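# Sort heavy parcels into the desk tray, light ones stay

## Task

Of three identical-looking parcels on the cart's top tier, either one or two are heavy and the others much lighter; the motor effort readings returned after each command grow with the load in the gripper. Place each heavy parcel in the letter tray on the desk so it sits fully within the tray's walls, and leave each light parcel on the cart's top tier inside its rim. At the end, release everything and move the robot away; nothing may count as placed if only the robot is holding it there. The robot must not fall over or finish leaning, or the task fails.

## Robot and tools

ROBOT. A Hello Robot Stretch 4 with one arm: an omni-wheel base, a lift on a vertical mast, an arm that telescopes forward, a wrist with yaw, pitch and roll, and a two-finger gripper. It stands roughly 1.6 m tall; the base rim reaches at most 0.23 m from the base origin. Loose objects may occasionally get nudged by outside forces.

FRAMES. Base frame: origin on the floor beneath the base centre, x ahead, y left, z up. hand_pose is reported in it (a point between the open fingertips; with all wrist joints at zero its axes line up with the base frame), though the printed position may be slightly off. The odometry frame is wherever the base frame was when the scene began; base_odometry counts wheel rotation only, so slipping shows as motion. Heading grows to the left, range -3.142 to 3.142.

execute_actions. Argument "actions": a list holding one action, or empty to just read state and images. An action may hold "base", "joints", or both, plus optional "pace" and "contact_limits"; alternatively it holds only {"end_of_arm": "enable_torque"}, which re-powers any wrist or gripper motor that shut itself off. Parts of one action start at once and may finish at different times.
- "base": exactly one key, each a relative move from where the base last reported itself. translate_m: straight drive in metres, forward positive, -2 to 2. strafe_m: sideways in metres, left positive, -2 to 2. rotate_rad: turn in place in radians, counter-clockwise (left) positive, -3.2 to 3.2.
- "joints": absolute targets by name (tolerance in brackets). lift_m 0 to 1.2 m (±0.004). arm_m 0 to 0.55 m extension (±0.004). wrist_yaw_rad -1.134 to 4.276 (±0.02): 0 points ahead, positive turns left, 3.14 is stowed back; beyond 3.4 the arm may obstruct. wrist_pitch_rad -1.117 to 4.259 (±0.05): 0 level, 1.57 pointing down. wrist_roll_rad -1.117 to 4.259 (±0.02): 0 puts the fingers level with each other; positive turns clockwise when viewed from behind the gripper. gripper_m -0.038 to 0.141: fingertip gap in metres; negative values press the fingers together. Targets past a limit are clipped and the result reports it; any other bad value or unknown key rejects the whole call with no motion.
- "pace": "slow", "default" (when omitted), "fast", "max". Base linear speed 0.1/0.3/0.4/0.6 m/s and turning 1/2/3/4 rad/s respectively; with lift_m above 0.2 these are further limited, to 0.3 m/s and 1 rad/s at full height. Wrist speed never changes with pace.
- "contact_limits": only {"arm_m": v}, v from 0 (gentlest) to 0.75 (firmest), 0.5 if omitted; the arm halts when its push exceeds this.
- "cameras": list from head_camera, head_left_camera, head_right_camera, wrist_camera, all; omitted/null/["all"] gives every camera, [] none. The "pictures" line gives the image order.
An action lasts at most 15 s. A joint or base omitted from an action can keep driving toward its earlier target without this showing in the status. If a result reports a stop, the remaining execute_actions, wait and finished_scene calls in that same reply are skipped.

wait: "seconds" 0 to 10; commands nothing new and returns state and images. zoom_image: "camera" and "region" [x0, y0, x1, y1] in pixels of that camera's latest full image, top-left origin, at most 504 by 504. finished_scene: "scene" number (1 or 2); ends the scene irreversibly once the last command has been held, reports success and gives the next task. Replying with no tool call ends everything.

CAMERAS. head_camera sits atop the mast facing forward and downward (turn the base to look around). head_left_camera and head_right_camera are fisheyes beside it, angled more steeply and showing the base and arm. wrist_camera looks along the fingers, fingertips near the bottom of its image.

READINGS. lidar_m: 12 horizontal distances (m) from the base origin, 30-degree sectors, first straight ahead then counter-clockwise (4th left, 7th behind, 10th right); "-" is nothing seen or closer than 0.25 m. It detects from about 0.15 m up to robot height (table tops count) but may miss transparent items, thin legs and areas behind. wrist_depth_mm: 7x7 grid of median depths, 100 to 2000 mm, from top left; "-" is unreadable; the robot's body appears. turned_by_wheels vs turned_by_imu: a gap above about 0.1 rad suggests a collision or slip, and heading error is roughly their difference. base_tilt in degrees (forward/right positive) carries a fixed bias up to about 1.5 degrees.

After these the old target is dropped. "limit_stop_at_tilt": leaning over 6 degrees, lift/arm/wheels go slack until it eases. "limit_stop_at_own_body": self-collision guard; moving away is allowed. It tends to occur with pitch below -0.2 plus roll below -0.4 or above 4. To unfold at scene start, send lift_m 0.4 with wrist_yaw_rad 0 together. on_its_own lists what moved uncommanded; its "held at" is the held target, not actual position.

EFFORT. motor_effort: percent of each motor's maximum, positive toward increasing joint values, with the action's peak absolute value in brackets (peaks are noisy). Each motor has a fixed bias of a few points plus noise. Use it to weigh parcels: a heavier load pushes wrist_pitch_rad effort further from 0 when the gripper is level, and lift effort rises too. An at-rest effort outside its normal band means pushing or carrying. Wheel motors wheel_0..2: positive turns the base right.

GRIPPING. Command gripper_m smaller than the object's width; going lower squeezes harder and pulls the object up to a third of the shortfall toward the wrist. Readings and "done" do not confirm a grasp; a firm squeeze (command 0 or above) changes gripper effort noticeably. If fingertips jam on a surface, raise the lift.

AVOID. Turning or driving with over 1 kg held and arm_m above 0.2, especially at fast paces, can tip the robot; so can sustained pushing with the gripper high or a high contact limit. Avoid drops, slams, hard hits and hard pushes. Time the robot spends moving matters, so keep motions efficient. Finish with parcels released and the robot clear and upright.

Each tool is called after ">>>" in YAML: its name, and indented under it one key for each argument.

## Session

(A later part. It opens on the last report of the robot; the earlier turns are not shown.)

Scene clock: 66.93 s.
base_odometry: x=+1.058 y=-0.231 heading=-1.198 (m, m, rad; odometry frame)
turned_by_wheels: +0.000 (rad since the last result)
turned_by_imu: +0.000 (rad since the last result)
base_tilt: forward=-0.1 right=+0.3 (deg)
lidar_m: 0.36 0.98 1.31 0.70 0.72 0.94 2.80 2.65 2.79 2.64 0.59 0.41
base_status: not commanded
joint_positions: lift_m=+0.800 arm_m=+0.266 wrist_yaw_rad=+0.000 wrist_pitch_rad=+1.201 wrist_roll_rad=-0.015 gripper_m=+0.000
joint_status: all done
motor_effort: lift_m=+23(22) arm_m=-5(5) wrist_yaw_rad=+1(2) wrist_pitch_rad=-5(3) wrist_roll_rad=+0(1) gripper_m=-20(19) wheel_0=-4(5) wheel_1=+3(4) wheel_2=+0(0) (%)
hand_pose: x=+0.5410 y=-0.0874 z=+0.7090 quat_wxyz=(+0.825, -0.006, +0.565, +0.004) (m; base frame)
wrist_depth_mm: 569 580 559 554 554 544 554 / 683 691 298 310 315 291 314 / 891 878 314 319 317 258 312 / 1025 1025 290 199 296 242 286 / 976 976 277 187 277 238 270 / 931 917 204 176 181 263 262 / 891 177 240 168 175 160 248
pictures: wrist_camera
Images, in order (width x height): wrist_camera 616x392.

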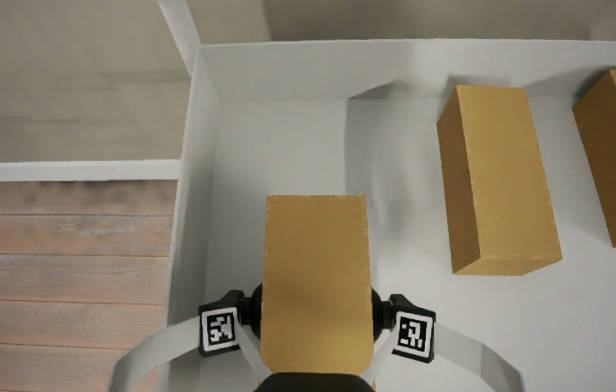

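Light. Back to the middle.

>>> execute_actions:
  actions:
    - {"joints":{"lift_m":0.773},"pace":"slow"}
  cameras: []

>>> execute_actions:
  actions:
    - {"joints":{"gripper_m":0.065}}
  cameras: []

>>> execute_actions:
  actions:
    - {"joints":{"lift_m":0.84}}
  cameras: []

>>> execute_actions:
  actions:
    - {"base":{"strafe_m":-0.123},"joints":{"arm_m":0.358,"gripper_m":0.085}}
  cameras: ["wrist_camera"]

>>> execute_actions:
  actions:
    - {"joints":{"lift_m":0.775}}
  cameras: ["wrist_camera"]

>>> execute_actions:
  actions:
    - {"joints":{"gripper_m":-0.005}}
  cameras: []

>>> execute_actions:
  actions:
    - {"joints":{"lift_m":1.0}}
  cameras: ["wrist_camera"]

>>> execute_actions:
  actions:
    - {"base":{"translate_m":-0.3},"joints":{"arm_m":0.0}}
  cameras: []

>>> execute_actions:
  actions:
    - {"base":{"rotate_rad":-2.2},"pace":"slow"}

Scene clock: 74.23 s.
base_odometry: x=+1.058 y=-0.231 heading=-1.198 (m, m, rad; odometry frame)
turned_by_wheels: +0.000 (rad since the last result)
turned_by_imu: +0.001 (rad since the last result)
base_tilt: forward=-0.1 right=+0.2 (deg)
lidar_m: 0.36 0.99 1.33 0.68 0.69 0.93 2.79 2.70 2.78 2.65 0.58 0.40
base_status: not commanded
joint_positions: lift_m=+0.773 arm_m=+0.266 wrist_yaw_rad=+0.000 wrist_pitch_rad=+1.201 wrist_roll_rad=-0.015 gripper_m=+0.001
joint_status: all done
motor_effort: lift_m=+17(23) arm_m=-5(6) wrist_yaw_rad=+1(2) wrist_pitch_rad=-5(5) wrist_roll_rad=+0(1) gripper_m=-23(20) wheel_0=-5(5) wheel_1=+3(3) wheel_2=+0(0) (%)
hand_pose: x=+0.5410 y=-0.0874 z=+0.6824 quat_wxyz=(+0.825, -0.006, +0.565, +0.004) (m; base frame)
wrist_depth_mm: 574 580 255 268 267 264 268 / 691 699 291 301 301 245 290 / 878 878 283 287 285 232 228 / 1008 1008 267 199 268 224 209 / 946 917 252 187 250 238 208 / 904 891 204 177 181 237 235 / 842 169 222 168 175 160 224
pictures: none
No camera images: the call's "cameras" was empty. Leave "cameras" out to get every camera's image.

Scene clock: 75.67 s.
base_odometry: x=+1.058 y=-0.231 heading=-1.198 (m, m, rad; odometry frame)
turned_by_wheels: +0.000 (rad since the last result)
turned_by_imu: +0.000 (rad since the last result)
base_tilt: forward=+0.0 right=+0.4 (deg)
lidar_m: 0.36 0.97 1.32 0.68 0.71 0.97 2.80 2.65 2.77 2.64 0.56 0.39
base_status: not commanded
joint_positions: lift_m=+0.773 arm_m=+0.266 wrist_yaw_rad=+0.000 wrist_pitch_rad=+1.200 wrist_roll_rad=-0.015 gripper_m=+0.065
joint_status: all done
motor_effort: lift_m=+18(18) arm_m=-5(5) wrist_yaw_rad=+2(0) wrist_pitch_rad=-2(7) wrist_roll_rad=+0(0) gripper_m=+2(20) wheel_0=-5(5) wheel_1=+3(3) wheel_2=+0(0) (%)
hand_pose: x=+0.5414 y=-0.0874 z=+0.6825 quat_wxyz=(+0.825, -0.006, +0.565, +0.004) (m; base frame)
wrist_depth_mm: 569 574 264 265 267 262 265 / 676 691 293 300 300 249 293 / 866 866 286 289 289 233 231 / 1008 1008 270 271 271 223 213 / 960 946 253 202 255 238 204 / 904 891 210 190 194 237 238 / 854 842 226 159 224 225 226
pictures: none
No camera images: the call's "cameras" was empty. Leave "cameras" out to get every camera's image.

Scene clock: 76.90 s.
base_odometry: x=+1.058 y=-0.231 heading=-1.198 (m, m, rad; odometry frame)
turned_by_wheels: +0.000 (rad since the last result)
turned_by_imu: +0.000 (rad since the last result)
base_tilt: forward=-0.1 right=+0.3 (deg)
lidar_m: 0.38 0.98 1.32 0.68 0.67 0.94 2.82 2.68 2.76 2.65 0.60 0.42
base_status: not commanded
joint_positions: lift_m=+0.840 arm_m=+0.266 wrist_yaw_rad=+0.000 wrist_pitch_rad=+1.201 wrist_roll_rad=-0.015 gripper_m=+0.065
joint_status: all done
motor_effort: lift_m=+22(23) arm_m=-5(5) wrist_yaw_rad=+2(0) wrist_pitch_rad=-4(4) wrist_roll_rad=+0(0) gripper_m=-1(2) wheel_0=-4(5) wheel_1=+3(3) wheel_2=+0(0) (%)
hand_pose: x=+0.5412 y=-0.0874 z=+0.7491 quat_wxyz=(+0.825, -0.006, +0.565, +0.004) (m; base frame)
wrist_depth_mm: 569 569 549 574 569 585 580 / 683 691 340 342 345 345 345 / 866 891 362 359 359 306 349 / 1060 1078 343 342 338 287 334 / 1008 1025 319 270 319 268 317 / 946 960 218 254 216 300 300 / 904 891 281 198 282 283 286
pictures: none
No camera images: the call's "cameras" was empty. Leave "cameras" out to get every camera's image.

Scene clock: 78.50 s.
base_odometry: x=+0.944 y=-0.276 heading=-1.198 (m, m, rad; odometry frame)
turned_by_wheels: +0.000 (rad since the last result)
turned_by_imu: +0.000 (rad since the last result)
base_tilt: forward=-0.1 right=+0.3 (deg)
lidar_m: 0.37 0.40 1.34 0.79 0.84 1.15 2.79 2.63 2.66 2.51 1.44 0.41
base_status: done
joint_positions: lift_m=+0.840 arm_m=+0.357 wrist_yaw_rad=+0.000 wrist_pitch_rad=+1.201 wrist_roll_rad=-0.015 gripper_m=+0.085
joint_status: all done
motor_effort: lift_m=+22(22) arm_m=+5(6) wrist_yaw_rad=+0(1) wrist_pitch_rad=-4(3) wrist_roll_rad=-1(0) gripper_m=+1(3) wheel_0=+4(13) wheel_1=-3(9) wheel_2=+0(0) (%)
hand_pose: x=+0.6323 y=-0.0874 z=+0.7491 quat_wxyz=(+0.825, -0.006, +0.565, +0.004) (m; base frame)
wrist_depth_mm: 469 466 469 473 462 466 466 / 559 564 564 569 564 564 554 / 699 715 715 707 715 707 715 / 297 310 315 301 324 285 307 / 296 324 324 270 322 267 312 / 290 307 213 254 220 254 294 / 285 241 286 196 282 238 260
pictures: wrist_camera
Images, in order (width x height): wrist_camera 616x392.

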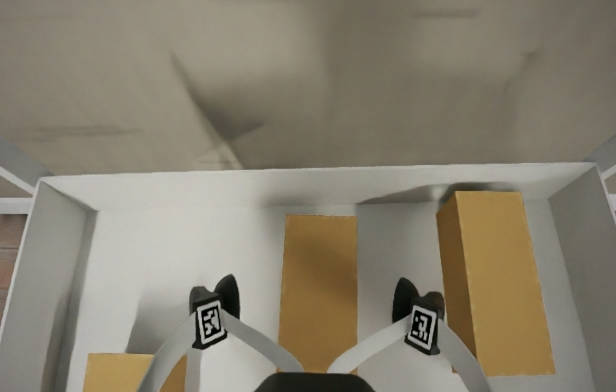

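Scene clock: 79.70 s.
base_odometry: x=+0.944 y=-0.276 heading=-1.198 (m, m, rad; odometry frame)
turned_by_wheels: +0.000 (rad since the last result)
turned_by_imu: +0.000 (rad since the last result)
base_tilt: forward=-0.1 right=+0.3 (deg)
lidar_m: 0.36 0.39 1.33 0.80 0.82 1.15 2.78 2.64 2.61 2.51 1.43 0.40
base_status: not commanded
joint_positions: lift_m=+0.775 arm_m=+0.357 wrist_yaw_rad=+0.000 wrist_pitch_rad=+1.201 wrist_roll_rad=-0.015 gripper_m=+0.085
joint_status: all done
motor_effort: lift_m=+17(19) arm_m=+5(5) wrist_yaw_rad=+0(1) wrist_pitch_rad=-2(3) wrist_roll_rad=+1(0) gripper_m=+0(0) wheel_0=+4(4) wheel_1=-3(4) wheel_2=+0(0) (%)
hand_pose: x=+0.6323 y=-0.0874 z=+0.6844 quat_wxyz=(+0.825, -0.006, +0.565, +0.004) (m; base frame)
wrist_depth_mm: 462 469 466 466 469 466 466 / 559 559 559 569 564 569 554 / 240 243 246 236 238 226 225 / 270 271 274 216 271 235 213 / 256 257 255 203 256 234 200 / 242 243 213 191 203 231 189 / 182 200 227 166 224 197 179
pictures: wrist_camera
Images, in order (width x height): wrist_camera 616x392.

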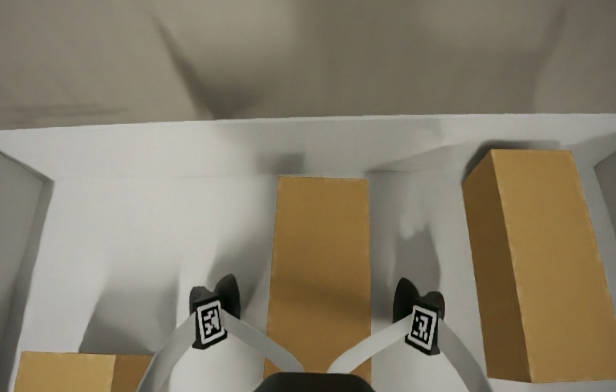

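Scene clock: 81.37 s.
base_odometry: x=+0.944 y=-0.276 heading=-1.198 (m, m, rad; odometry frame)
turned_by_wheels: +0.000 (rad since the last result)
turned_by_imu: +0.000 (rad since the last result)
base_tilt: forward=+0.0 right=+0.3 (deg)
lidar_m: 0.38 0.37 1.31 0.80 0.81 1.13 2.79 2.62 2.65 2.48 1.46 0.39
base_status: not commanded
joint_positions: lift_m=+0.775 arm_m=+0.357 wrist_yaw_rad=+0.000 wrist_pitch_rad=+1.202 wrist_roll_rad=-0.015 gripper_m=-0.004
joint_status: all done
motor_effort: lift_m=+18(18) arm_m=+5(5) wrist_yaw_rad=+1(1) wrist_pitch_rad=-8(8) wrist_roll_rad=+0(1) gripper_m=-22(24) wheel_0=+4(4) wheel_1=-3(3) wheel_2=+0(0) (%)
hand_pose: x=+0.6319 y=-0.0874 z=+0.6842 quat_wxyz=(+0.825, -0.006, +0.566, +0.004) (m; base frame)
wrist_depth_mm: 466 469 473 462 466 469 466 / 564 564 564 569 569 564 559 / 241 243 236 237 240 228 223 / 267 273 270 200 268 236 211 / 255 256 255 186 252 236 198 / 241 241 203 177 180 230 186 / 181 178 223 167 174 157 179
pictures: none
No camera images: the call's "cameras" was empty. Leave "cameras" out to get every camera's image.

Scene clock: 83.37 s.
base_odometry: x=+0.944 y=-0.276 heading=-1.198 (m, m, rad; odometry frame)
turned_by_wheels: +0.000 (rad since the last result)
turned_by_imu: +0.000 (rad since the last result)
base_tilt: forward=-0.1 right=+0.2 (deg)
lidar_m: 0.37 0.37 1.29 0.79 0.83 1.10 2.77 2.63 2.65 2.50 1.41 0.39
base_status: not commanded
joint_positions: lift_m=+1.000 arm_m=+0.357 wrist_yaw_rad=+0.000 wrist_pitch_rad=+1.202 wrist_roll_rad=-0.015 gripper_m=-0.004
joint_status: all done
motor_effort: lift_m=+23(26) arm_m=+5(5) wrist_yaw_rad=-1(0) wrist_pitch_rad=-7(9) wrist_roll_rad=+0(0) gripper_m=-21(21) wheel_0=+4(4) wheel_1=-3(3) wheel_2=+0(0) (%)
hand_pose: x=+0.6319 y=-0.0874 z=+0.9088 quat_wxyz=(+0.825, -0.006, +0.566, +0.004) (m; base frame)
wrist_depth_mm: 469 469 469 473 462 473 466 / 564 559 564 580 564 564 564 / 715 723 732 723 707 715 715 / 976 991 976 199 976 976 976 / 1205 480 484 186 430 466 1160 / 1098 462 203 176 180 439 1078 / 1060 384 384 167 174 157 1042
pictures: wrist_camera
Images, in order (width x height): wrist_camera 616x392.

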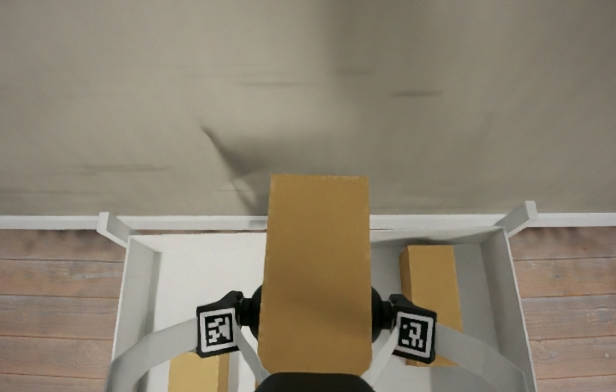

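Scene clock: 85.83 s.
base_odometry: x=+0.835 y=+0.004 heading=-1.199 (m, m, rad; odometry frame)
turned_by_wheels: +0.000 (rad since the last result)
turned_by_imu: +0.001 (rad since the last result)
base_tilt: forward=-0.1 right=+0.2 (deg)
lidar_m: 0.65 1.28 1.53 0.78 0.82 1.14 2.47 2.35 2.66 2.51 1.90 0.72
base_status: done
joint_positions: lift_m=+1.000 arm_m=+0.001 wrist_yaw_rad=+0.000 wrist_pitch_rad=+1.203 wrist_roll_rad=-0.015 gripper_m=-0.004
joint_status: all done
motor_effort: lift_m=+23(23) arm_m=-5(7) wrist_yaw_rad=-1(1) wrist_pitch_rad=-10(11) wrist_roll_rad=+0(0) gripper_m=-22(21) wheel_0=-6(11) wheel_1=-3(10) wheel_2=+3(14) (%)
hand_pose: x=+0.2756 y=-0.0874 z=+0.9087 quat_wxyz=(+0.825, -0.006, +0.566, +0.004) (m; base frame)
wrist_depth_mm: 1308 1308 603 603 615 946 1308 / 1397 1430 1430 946 931 1397 1397 / 1397 1366 1281 1118 1160 1308 1308 / 1255 1281 1281 198 1229 1255 1255 / 1205 1182 1182 187 1182 1182 1205 / 1118 1118 202 177 180 1078 1078 / 1060 1060 831 167 174 157 1008
pictures: none
No camera images: the call's "cameras" was empty. Leave "cameras" out to get every camera's image.

Scene clock: 89.33 s.
base_odometry: x=+0.835 y=+0.004 heading=+2.886 (m, m, rad; odometry frame)
turned_by_wheels: -2.199 (rad since the last result)
turned_by_imu: -2.161 (rad since the last result)
base_tilt: forward=-0.1 right=+0.3 (deg)
lidar_m: 2.69 2.49 2.12 0.75 0.66 0.69 1.59 0.80 0.82 1.05 2.45 2.34
base_status: done
joint_positions: lift_m=+1.000 arm_m=+0.001 wrist_yaw_rad=+0.000 wrist_pitch_rad=+1.203 wrist_roll_rad=-0.015 gripper_m=-0.004
joint_status: not commanded
motor_effort: lift_m=+23(23) arm_m=-5(5) wrist_yaw_rad=+1(1) wrist_pitch_rad=-9(12) wrist_roll_rad=+0(0) gripper_m=-25(20) wheel_0=+6(9) wheel_1=+4(7) wheel_2=+5(10) (%)
hand_pose: x=+0.2757 y=-0.0874 z=+0.9088 quat_wxyz=(+0.825, -0.006, +0.566, +0.004) (m; base frame)
wrist_depth_mm: 1576 1576 1499 1576 1537 1537 1499 / 1464 1430 1430 1397 1430 1430 1430 / 1308 1308 1336 1308 1336 1308 1336 / 1255 1255 1281 200 1229 1229 1255 / 1182 1182 1160 186 1138 1138 1160 / 1118 1118 202 176 180 1118 1078 / 1060 1060 842 168 174 157 1042
pictures: head_camera, head_left_camera, head_right_camera, wrist_camera
Images, in order (width x height): head_camera 420x560, head_left_camera 420x672, head_right_camera 420x672, wrist_camera 616x392.

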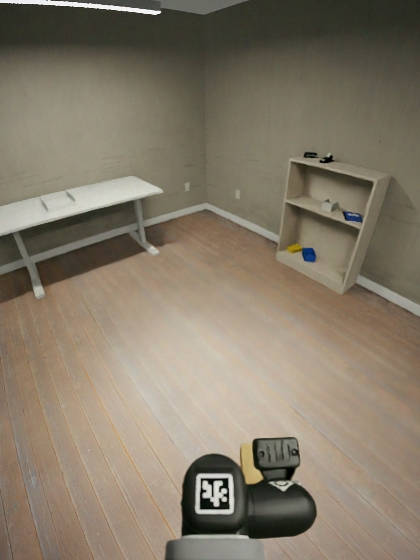

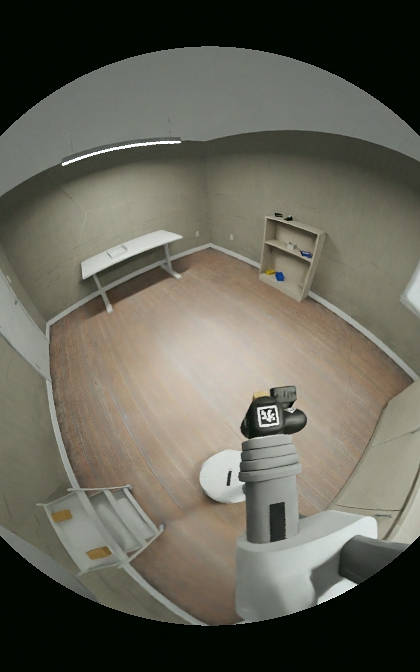

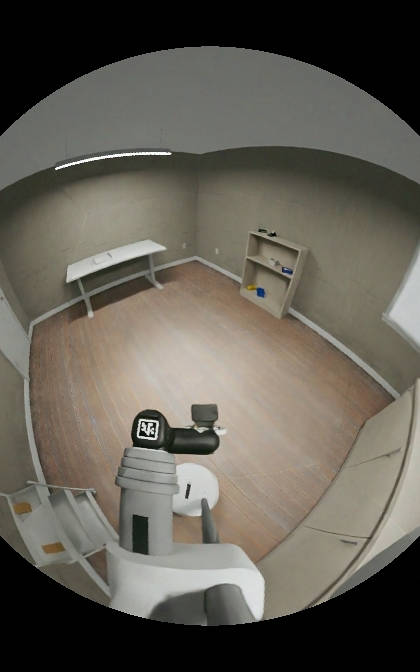

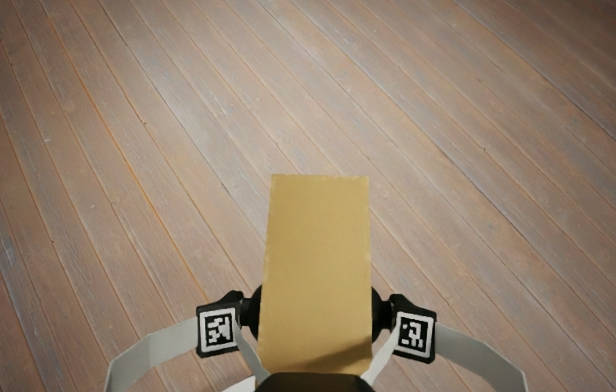

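>>> execute_actions:
  actions:
    - {"base":{"rotate_rad":0.6},"joints":{"lift_m":1.1},"pace":"slow"}
  cameras: []

>>> execute_actions:
  actions:
    - {"base":{"translate_m":1.9}}

Scene clock: 93.53 s.
base_odometry: x=+0.835 y=+0.004 heading=-2.799 (m, m, rad; odometry frame)
turned_by_wheels: +0.599 (rad since the last result)
turned_by_imu: +0.589 (rad since the last result)
base_tilt: forward=+0.0 right=+0.2 (deg)
lidar_m: 2.48 1.94 0.73 0.68 1.27 1.50 0.77 0.83 1.06 2.48 2.36 2.63
base_status: done
joint_positions: lift_m=+1.100 arm_m=+0.001 wrist_yaw_rad=+0.000 wrist_pitch_rad=+1.202 wrist_roll_rad=-0.015 gripper_m=-0.004
joint_status: all done
motor_effort: lift_m=+24(25) arm_m=-5(5) wrist_yaw_rad=-1(1) wrist_pitch_rad=-9(11) wrist_roll_rad=+0(0) gripper_m=-22(23) wheel_0=-5(11) wheel_1=-6(10) wheel_2=-4(10) (%)
hand_pose: x=+0.2757 y=-0.0874 z=+1.0087 quat_wxyz=(+0.825, -0.006, +0.566, +0.004) (m; base frame)
wrist_depth_mm: 1756 1708 1708 1708 1661 1708 1661 / 1576 1618 1537 1576 1576 1576 1499 / 1499 1397 1499 1464 1464 1430 1464 / 1366 1366 1397 199 1336 1336 1366 / 1281 1281 1281 187 1281 1281 1255 / 1229 1229 202 176 180 1205 1182 / 1160 1098 960 167 173 157 1118
pictures: none
No camera images: the call's "cameras" was empty. Leave "cameras" out to get every camera's image.

Scene clock: 101.37 s.
base_odometry: x=-0.954 y=-0.636 heading=-2.798 (m, m, rad; odometry frame)
turned_by_wheels: +0.000 (rad since the last result)
turned_by_imu: -0.006 (rad since the last result)
base_tilt: forward=-0.1 right=+0.3 (deg)
lidar_m: 0.59 0.64 1.45 1.35 1.41 1.73 2.73 2.80 2.16 2.05 0.93 0.67
base_status: done
joint_positions: lift_m=+1.100 arm_m=+0.001 wrist_yaw_rad=+0.000 wrist_pitch_rad=+1.203 wrist_roll_rad=-0.015 gripper_m=-0.004
joint_status: not commanded
motor_effort: lift_m=+23(24) arm_m=-5(5) wrist_yaw_rad=+0(2) wrist_pitch_rad=-9(9) wrist_roll_rad=+0(0) gripper_m=-23(25) wheel_0=+4(9) wheel_1=+3(7) wheel_2=-2(13) (%)
hand_pose: x=+0.2757 y=-0.0874 z=+1.0087 quat_wxyz=(+0.825, -0.006, +0.566, +0.004) (m; base frame)
wrist_depth_mm: 1430 699 691 707 683 683 676 / 1537 647 654 640 640 647 640 / 1499 1430 1430 1464 1397 1397 1397 / 1366 1397 1336 198 1366 1366 1281 / 1366 1281 1308 187 1281 1255 1281 / 1205 1229 202 177 180 1205 1182 / 1160 640 946 167 174 156 1160
pictures: head_camera, head_left_camera, head_right_camera, wrist_camera
Images, in order (width x height): head_camera 420x560, head_left_camera 420x672, head_right_camera 420x672, wrist_camera 616x392.

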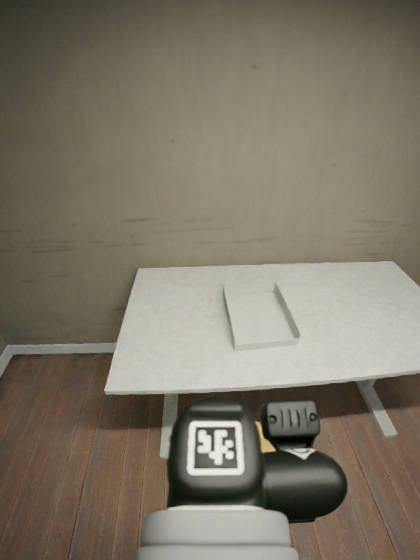

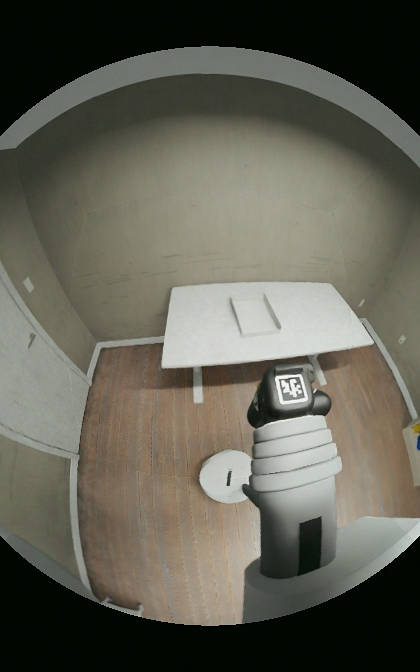

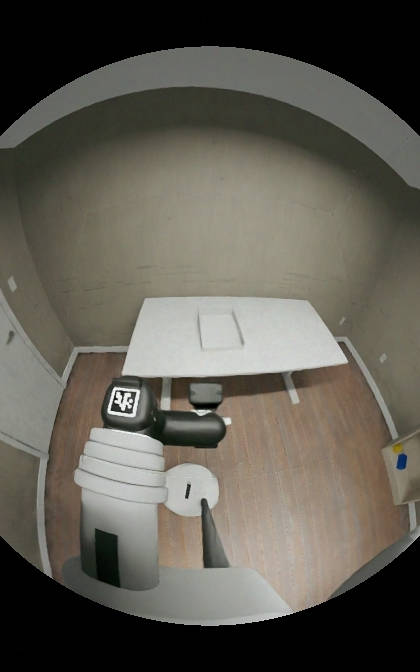

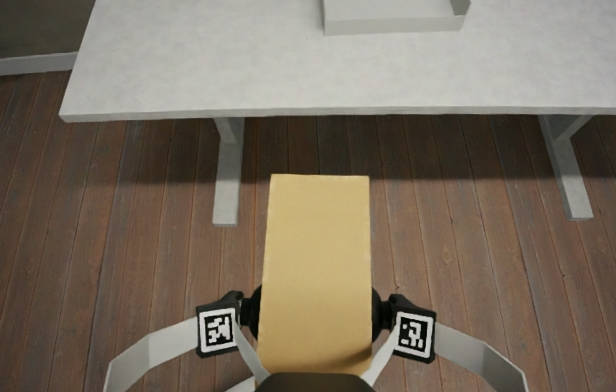

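>>> execute_actions:
  actions:
    - {"base":{"strafe_m":-0.13}}
  cameras: []

>>> execute_actions:
  actions:
    - {"base":{"translate_m":0.25},"joints":{"arm_m":0.15,"lift_m":1.0}}
  cameras: []

>>> execute_actions:
  actions:
    - {"joints":{"arm_m":0.4,"lift_m":0.95}}

Scene clock: 105.50 s.
base_odometry: x=-0.998 y=-0.514 heading=-2.798 (m, m, rad; odometry frame)
turned_by_wheels: +0.000 (rad since the last result)
turned_by_imu: +0.000 (rad since the last result)
base_tilt: forward=-0.1 right=+0.4 (deg)
lidar_m: 0.60 0.64 1.59 1.48 1.56 1.78 2.68 2.77 2.04 1.93 0.97 0.65
base_status: done
joint_positions: lift_m=+1.100 arm_m=+0.001 wrist_yaw_rad=+0.000 wrist_pitch_rad=+1.203 wrist_roll_rad=-0.015 gripper_m=-0.004
joint_status: not commanded
motor_effort: lift_m=+23(23) arm_m=-5(5) wrist_yaw_rad=+2(2) wrist_pitch_rad=-10(8) wrist_roll_rad=+0(1) gripper_m=-24(21) wheel_0=+2(14) wheel_1=-4(14) wheel_2=+0(2) (%)
hand_pose: x=+0.2756 y=-0.0874 z=+1.0087 quat_wxyz=(+0.825, -0.006, +0.566, +0.004) (m; base frame)
wrist_depth_mm: 715 715 707 683 683 683 683 / 654 654 647 654 634 634 634 / 1464 1464 1397 1464 1430 1430 1499 / 1366 1397 1397 199 1366 1336 1366 / 1308 1336 1281 187 1255 1255 1255 / 1205 1205 202 176 180 1182 1205 / 1138 1138 1138 167 173 157 1118
pictures: none
No camera images: the call's "cameras" was empty. Leave "cameras" out to get every camera's image.

Scene clock: 107.80 s.
base_odometry: x=-1.233 y=-0.598 heading=-2.798 (m, m, rad; odometry frame)
turned_by_wheels: +0.001 (rad since the last result)
turned_by_imu: +0.000 (rad since the last result)
base_tilt: forward=+0.0 right=+0.3 (deg)
lidar_m: 0.36 0.35 0.50 1.49 1.58 2.00 2.97 3.02 2.02 1.94 0.57 0.39
base_status: done
joint_positions: lift_m=+1.000 arm_m=+0.149 wrist_yaw_rad=+0.000 wrist_pitch_rad=+1.202 wrist_roll_rad=-0.015 gripper_m=-0.004
joint_status: all done
motor_effort: lift_m=+19(22) arm_m=+5(6) wrist_yaw_rad=+1(2) wrist_pitch_rad=-9(10) wrist_roll_rad=+0(0) gripper_m=-20(22) wheel_0=+5(12) wheel_1=+3(10) wheel_2=-1(15) (%)
hand_pose: x=+0.4239 y=-0.0874 z=+0.9091 quat_wxyz=(+0.825, -0.006, +0.566, +0.004) (m; base frame)
wrist_depth_mm: 569 559 549 554 549 554 549 / 525 525 521 512 517 512 512 / 492 492 480 480 469 473 480 / 462 455 452 199 442 449 449 / 430 430 427 187 421 424 421 / 407 407 202 176 180 399 394 / 715 384 382 167 174 157 1025
pictures: none
No camera images: the call's "cameras" was empty. Leave "cameras" out to get every camera's image.

Scene clock: 109.67 s.
base_odometry: x=-1.233 y=-0.598 heading=-2.798 (m, m, rad; odometry frame)
turned_by_wheels: +0.000 (rad since the last result)
turned_by_imu: +0.000 (rad since the last result)
base_tilt: forward=+0.0 right=+0.3 (deg)
lidar_m: 0.35 0.37 0.51 1.48 1.56 2.00 2.98 3.04 2.00 1.93 0.56 0.38
base_status: not commanded
joint_positions: lift_m=+0.950 arm_m=+0.399 wrist_yaw_rad=+0.000 wrist_pitch_rad=+1.202 wrist_roll_rad=-0.015 gripper_m=-0.004
joint_status: all done
motor_effort: lift_m=+19(16) arm_m=+5(5) wrist_yaw_rad=-1(1) wrist_pitch_rad=-10(11) wrist_roll_rad=+0(1) gripper_m=-23(21) wheel_0=+5(6) wheel_1=+3(4) wheel_2=+0(1) (%)
hand_pose: x=+0.6739 y=-0.0874 z=+0.8591 quat_wxyz=(+0.825, -0.006, +0.566, +0.004) (m; base frame)
wrist_depth_mm: 500 496 492 492 488 480 488 / 466 455 459 413 445 452 449 / 430 421 418 418 415 421 415 / 402 394 394 198 387 392 397 / 379 373 375 187 368 370 368 / 355 345 203 176 180 351 347 / 336 293 325 167 174 157 332
pictures: head_camera, head_left_camera, head_right_camera, wrist_camera
Images, in order (width x height): head_camera 420x560, head_left_camera 420x672, head_right_camera 420x672, wrist_camera 616x392.

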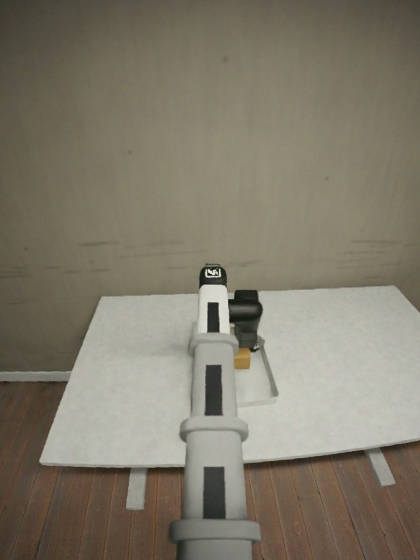

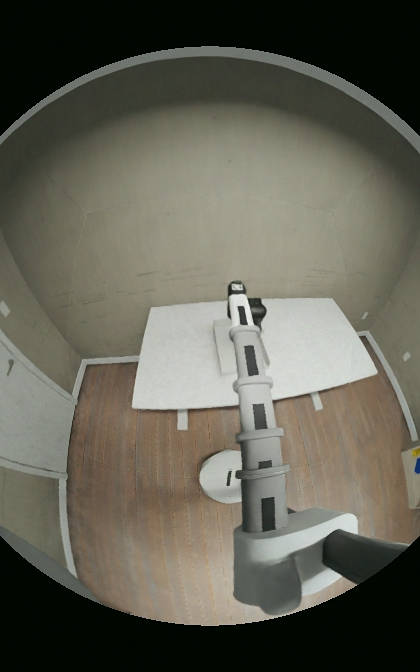

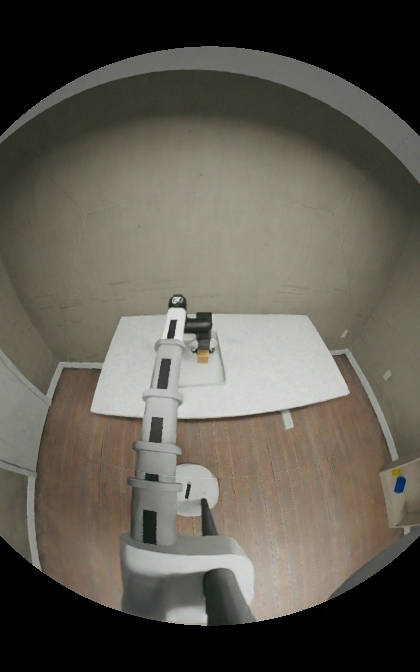

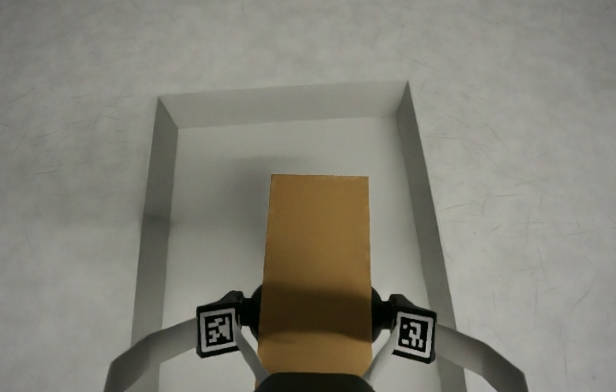

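>>> execute_actions:
  actions:
    - {"base":{"strafe_m":0.02},"joints":{"lift_m":0.837},"pace":"slow"}
  cameras: ["wrist_camera"]

>>> execute_actions:
  actions:
    - {"joints":{"gripper_m":0.075}}
  cameras: []

>>> execute_actions:
  actions:
    - {"joints":{"lift_m":1.0}}
  cameras: []

>>> execute_actions:
  actions:
    - {"joints":{"arm_m":0.05}}
  cameras: ["wrist_camera"]

Scene clock: 113.93 s.
base_odometry: x=-1.227 y=-0.616 heading=-2.798 (m, m, rad; odometry frame)
turned_by_wheels: +0.000 (rad since the last result)
turned_by_imu: +0.001 (rad since the last result)
base_tilt: forward=+0.0 right=+0.4 (deg)
lidar_m: 0.36 0.39 0.52 1.49 1.53 2.01 2.95 3.02 2.03 1.96 0.59 0.41
base_status: done
joint_positions: lift_m=+0.837 arm_m=+0.399 wrist_yaw_rad=+0.000 wrist_pitch_rad=+1.202 wrist_roll_rad=-0.015 gripper_m=-0.004
joint_status: all done
motor_effort: lift_m=+19(19) arm_m=+5(5) wrist_yaw_rad=-1(1) wrist_pitch_rad=-10(7) wrist_roll_rad=+0(1) gripper_m=-21(24) wheel_0=-6(10) wheel_1=+4(15) wheel_2=+0(2) (%)
hand_pose: x=+0.6739 y=-0.0874 z=+0.7462 quat_wxyz=(+0.825, -0.006, +0.566, +0.004) (m; base frame)
wrist_depth_mm: 343 294 298 301 309 317 336 / 320 293 310 309 309 297 310 / 297 283 293 290 289 265 289 / 278 262 273 198 270 263 266 / 259 251 257 187 254 250 210 / 242 236 202 176 181 239 199 / 229 198 224 168 173 157 200
pictures: wrist_camera
Images, in order (width x height): wrist_camera 616x392.

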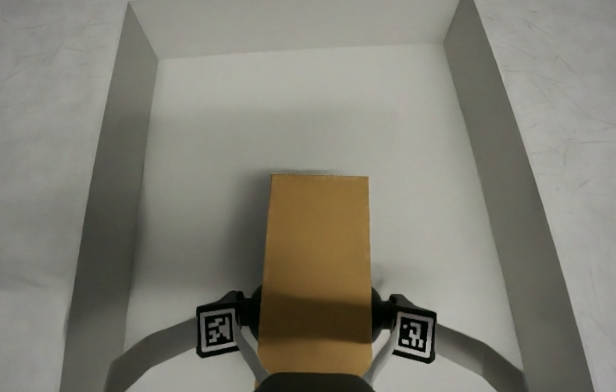

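Scene clock: 115.50 s.
base_odometry: x=-1.227 y=-0.616 heading=-2.798 (m, m, rad; odometry frame)
turned_by_wheels: +0.000 (rad since the last result)
turned_by_imu: +0.000 (rad since the last result)
base_tilt: forward=+0.1 right=+0.2 (deg)
lidar_m: 0.34 0.38 0.52 1.49 1.55 1.99 2.98 3.02 2.03 1.96 0.57 0.40
base_status: not commanded
joint_positions: lift_m=+0.837 arm_m=+0.399 wrist_yaw_rad=+0.000 wrist_pitch_rad=+1.201 wrist_roll_rad=-0.015 gripper_m=+0.075
joint_status: all done
motor_effort: lift_m=+18(18) arm_m=+5(5) wrist_yaw_rad=+1(0) wrist_pitch_rad=-5(9) wrist_roll_rad=+0(1) gripper_m=-1(23) wheel_0=-6(7) wheel_1=+4(4) wheel_2=+0(0) (%)
hand_pose: x=+0.6742 y=-0.0874 z=+0.7463 quat_wxyz=(+0.825, -0.006, +0.565, +0.004) (m; base frame)
wrist_depth_mm: 347 297 297 301 309 319 334 / 320 306 315 314 309 294 314 / 300 285 293 291 289 265 290 / 281 262 274 216 271 264 270 / 260 254 259 204 256 253 208 / 245 238 213 193 204 238 198 / 230 226 228 168 224 226 200
pictures: none
No camera images: the call's "cameras" was empty. Leave "cameras" out to get every camera's image.

Scene clock: 117.27 s.
base_odometry: x=-1.227 y=-0.616 heading=-2.798 (m, m, rad; odometry frame)
turned_by_wheels: +0.000 (rad since the last result)
turned_by_imu: +0.000 (rad since the last result)
base_tilt: forward=+0.0 right=+0.2 (deg)
lidar_m: 0.33 0.37 0.53 1.48 1.54 2.00 2.95 3.00 2.08 1.97 0.58 0.39
base_status: not commanded
joint_positions: lift_m=+1.000 arm_m=+0.399 wrist_yaw_rad=+0.000 wrist_pitch_rad=+1.201 wrist_roll_rad=-0.015 gripper_m=+0.075
joint_status: all done
motor_effort: lift_m=+22(23) arm_m=+5(5) wrist_yaw_rad=+0(0) wrist_pitch_rad=-6(4) wrist_roll_rad=+0(0) gripper_m=-1(0) wheel_0=-7(7) wheel_1=+4(4) wheel_2=+0(0) (%)
hand_pose: x=+0.6742 y=-0.0874 z=+0.9090 quat_wxyz=(+0.825, -0.006, +0.565, +0.004) (m; base frame)
wrist_depth_mm: 569 574 559 564 554 554 554 / 530 530 517 517 512 517 517 / 492 492 466 466 466 484 477 / 459 455 452 452 445 452 449 / 430 427 424 421 424 421 418 / 407 404 213 357 220 399 397 / 384 384 375 243 373 377 379
pictures: none
No camera images: the call's "cameras" was empty. Leave "cameras" out to get every camera's image.

Scene clock: 119.43 s.
base_odometry: x=-1.227 y=-0.616 heading=-2.798 (m, m, rad; odometry frame)
turned_by_wheels: +0.000 (rad since the last result)
turned_by_imu: +0.000 (rad since the last result)
base_tilt: forward=-0.1 right=+0.3 (deg)
lidar_m: 0.36 0.37 0.50 1.47 1.55 2.00 2.96 3.02 2.06 1.96 0.60 0.42
base_status: not commanded
joint_positions: lift_m=+1.000 arm_m=+0.051 wrist_yaw_rad=+0.000 wrist_pitch_rad=+1.201 wrist_roll_rad=-0.015 gripper_m=+0.075
joint_status: all done
motor_effort: lift_m=+22(22) arm_m=-6(4) wrist_yaw_rad=+1(1) wrist_pitch_rad=-7(5) wrist_roll_rad=+0(0) gripper_m=+0(3) wheel_0=-7(7) wheel_1=+4(4) wheel_2=+0(0) (%)
hand_pose: x=+0.3261 y=-0.0874 z=+0.9090 quat_wxyz=(+0.825, -0.006, +0.565, +0.004) (m; base frame)
wrist_depth_mm: 574 569 559 544 549 564 559 / 530 525 517 504 508 512 517 / 496 492 484 477 477 477 477 / 459 455 459 455 452 449 449 / 433 433 427 430 424 430 427 / 1118 1118 212 1118 220 1078 1078 / 1060 1042 1042 585 1042 1042 1060
pictures: wrist_camera
Images, in order (width x height): wrist_camera 616x392.

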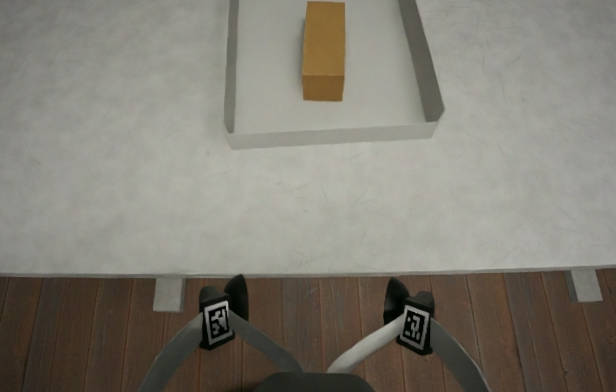

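>>> finished_scene:
  scene: 1

The scene is finished: the task was done.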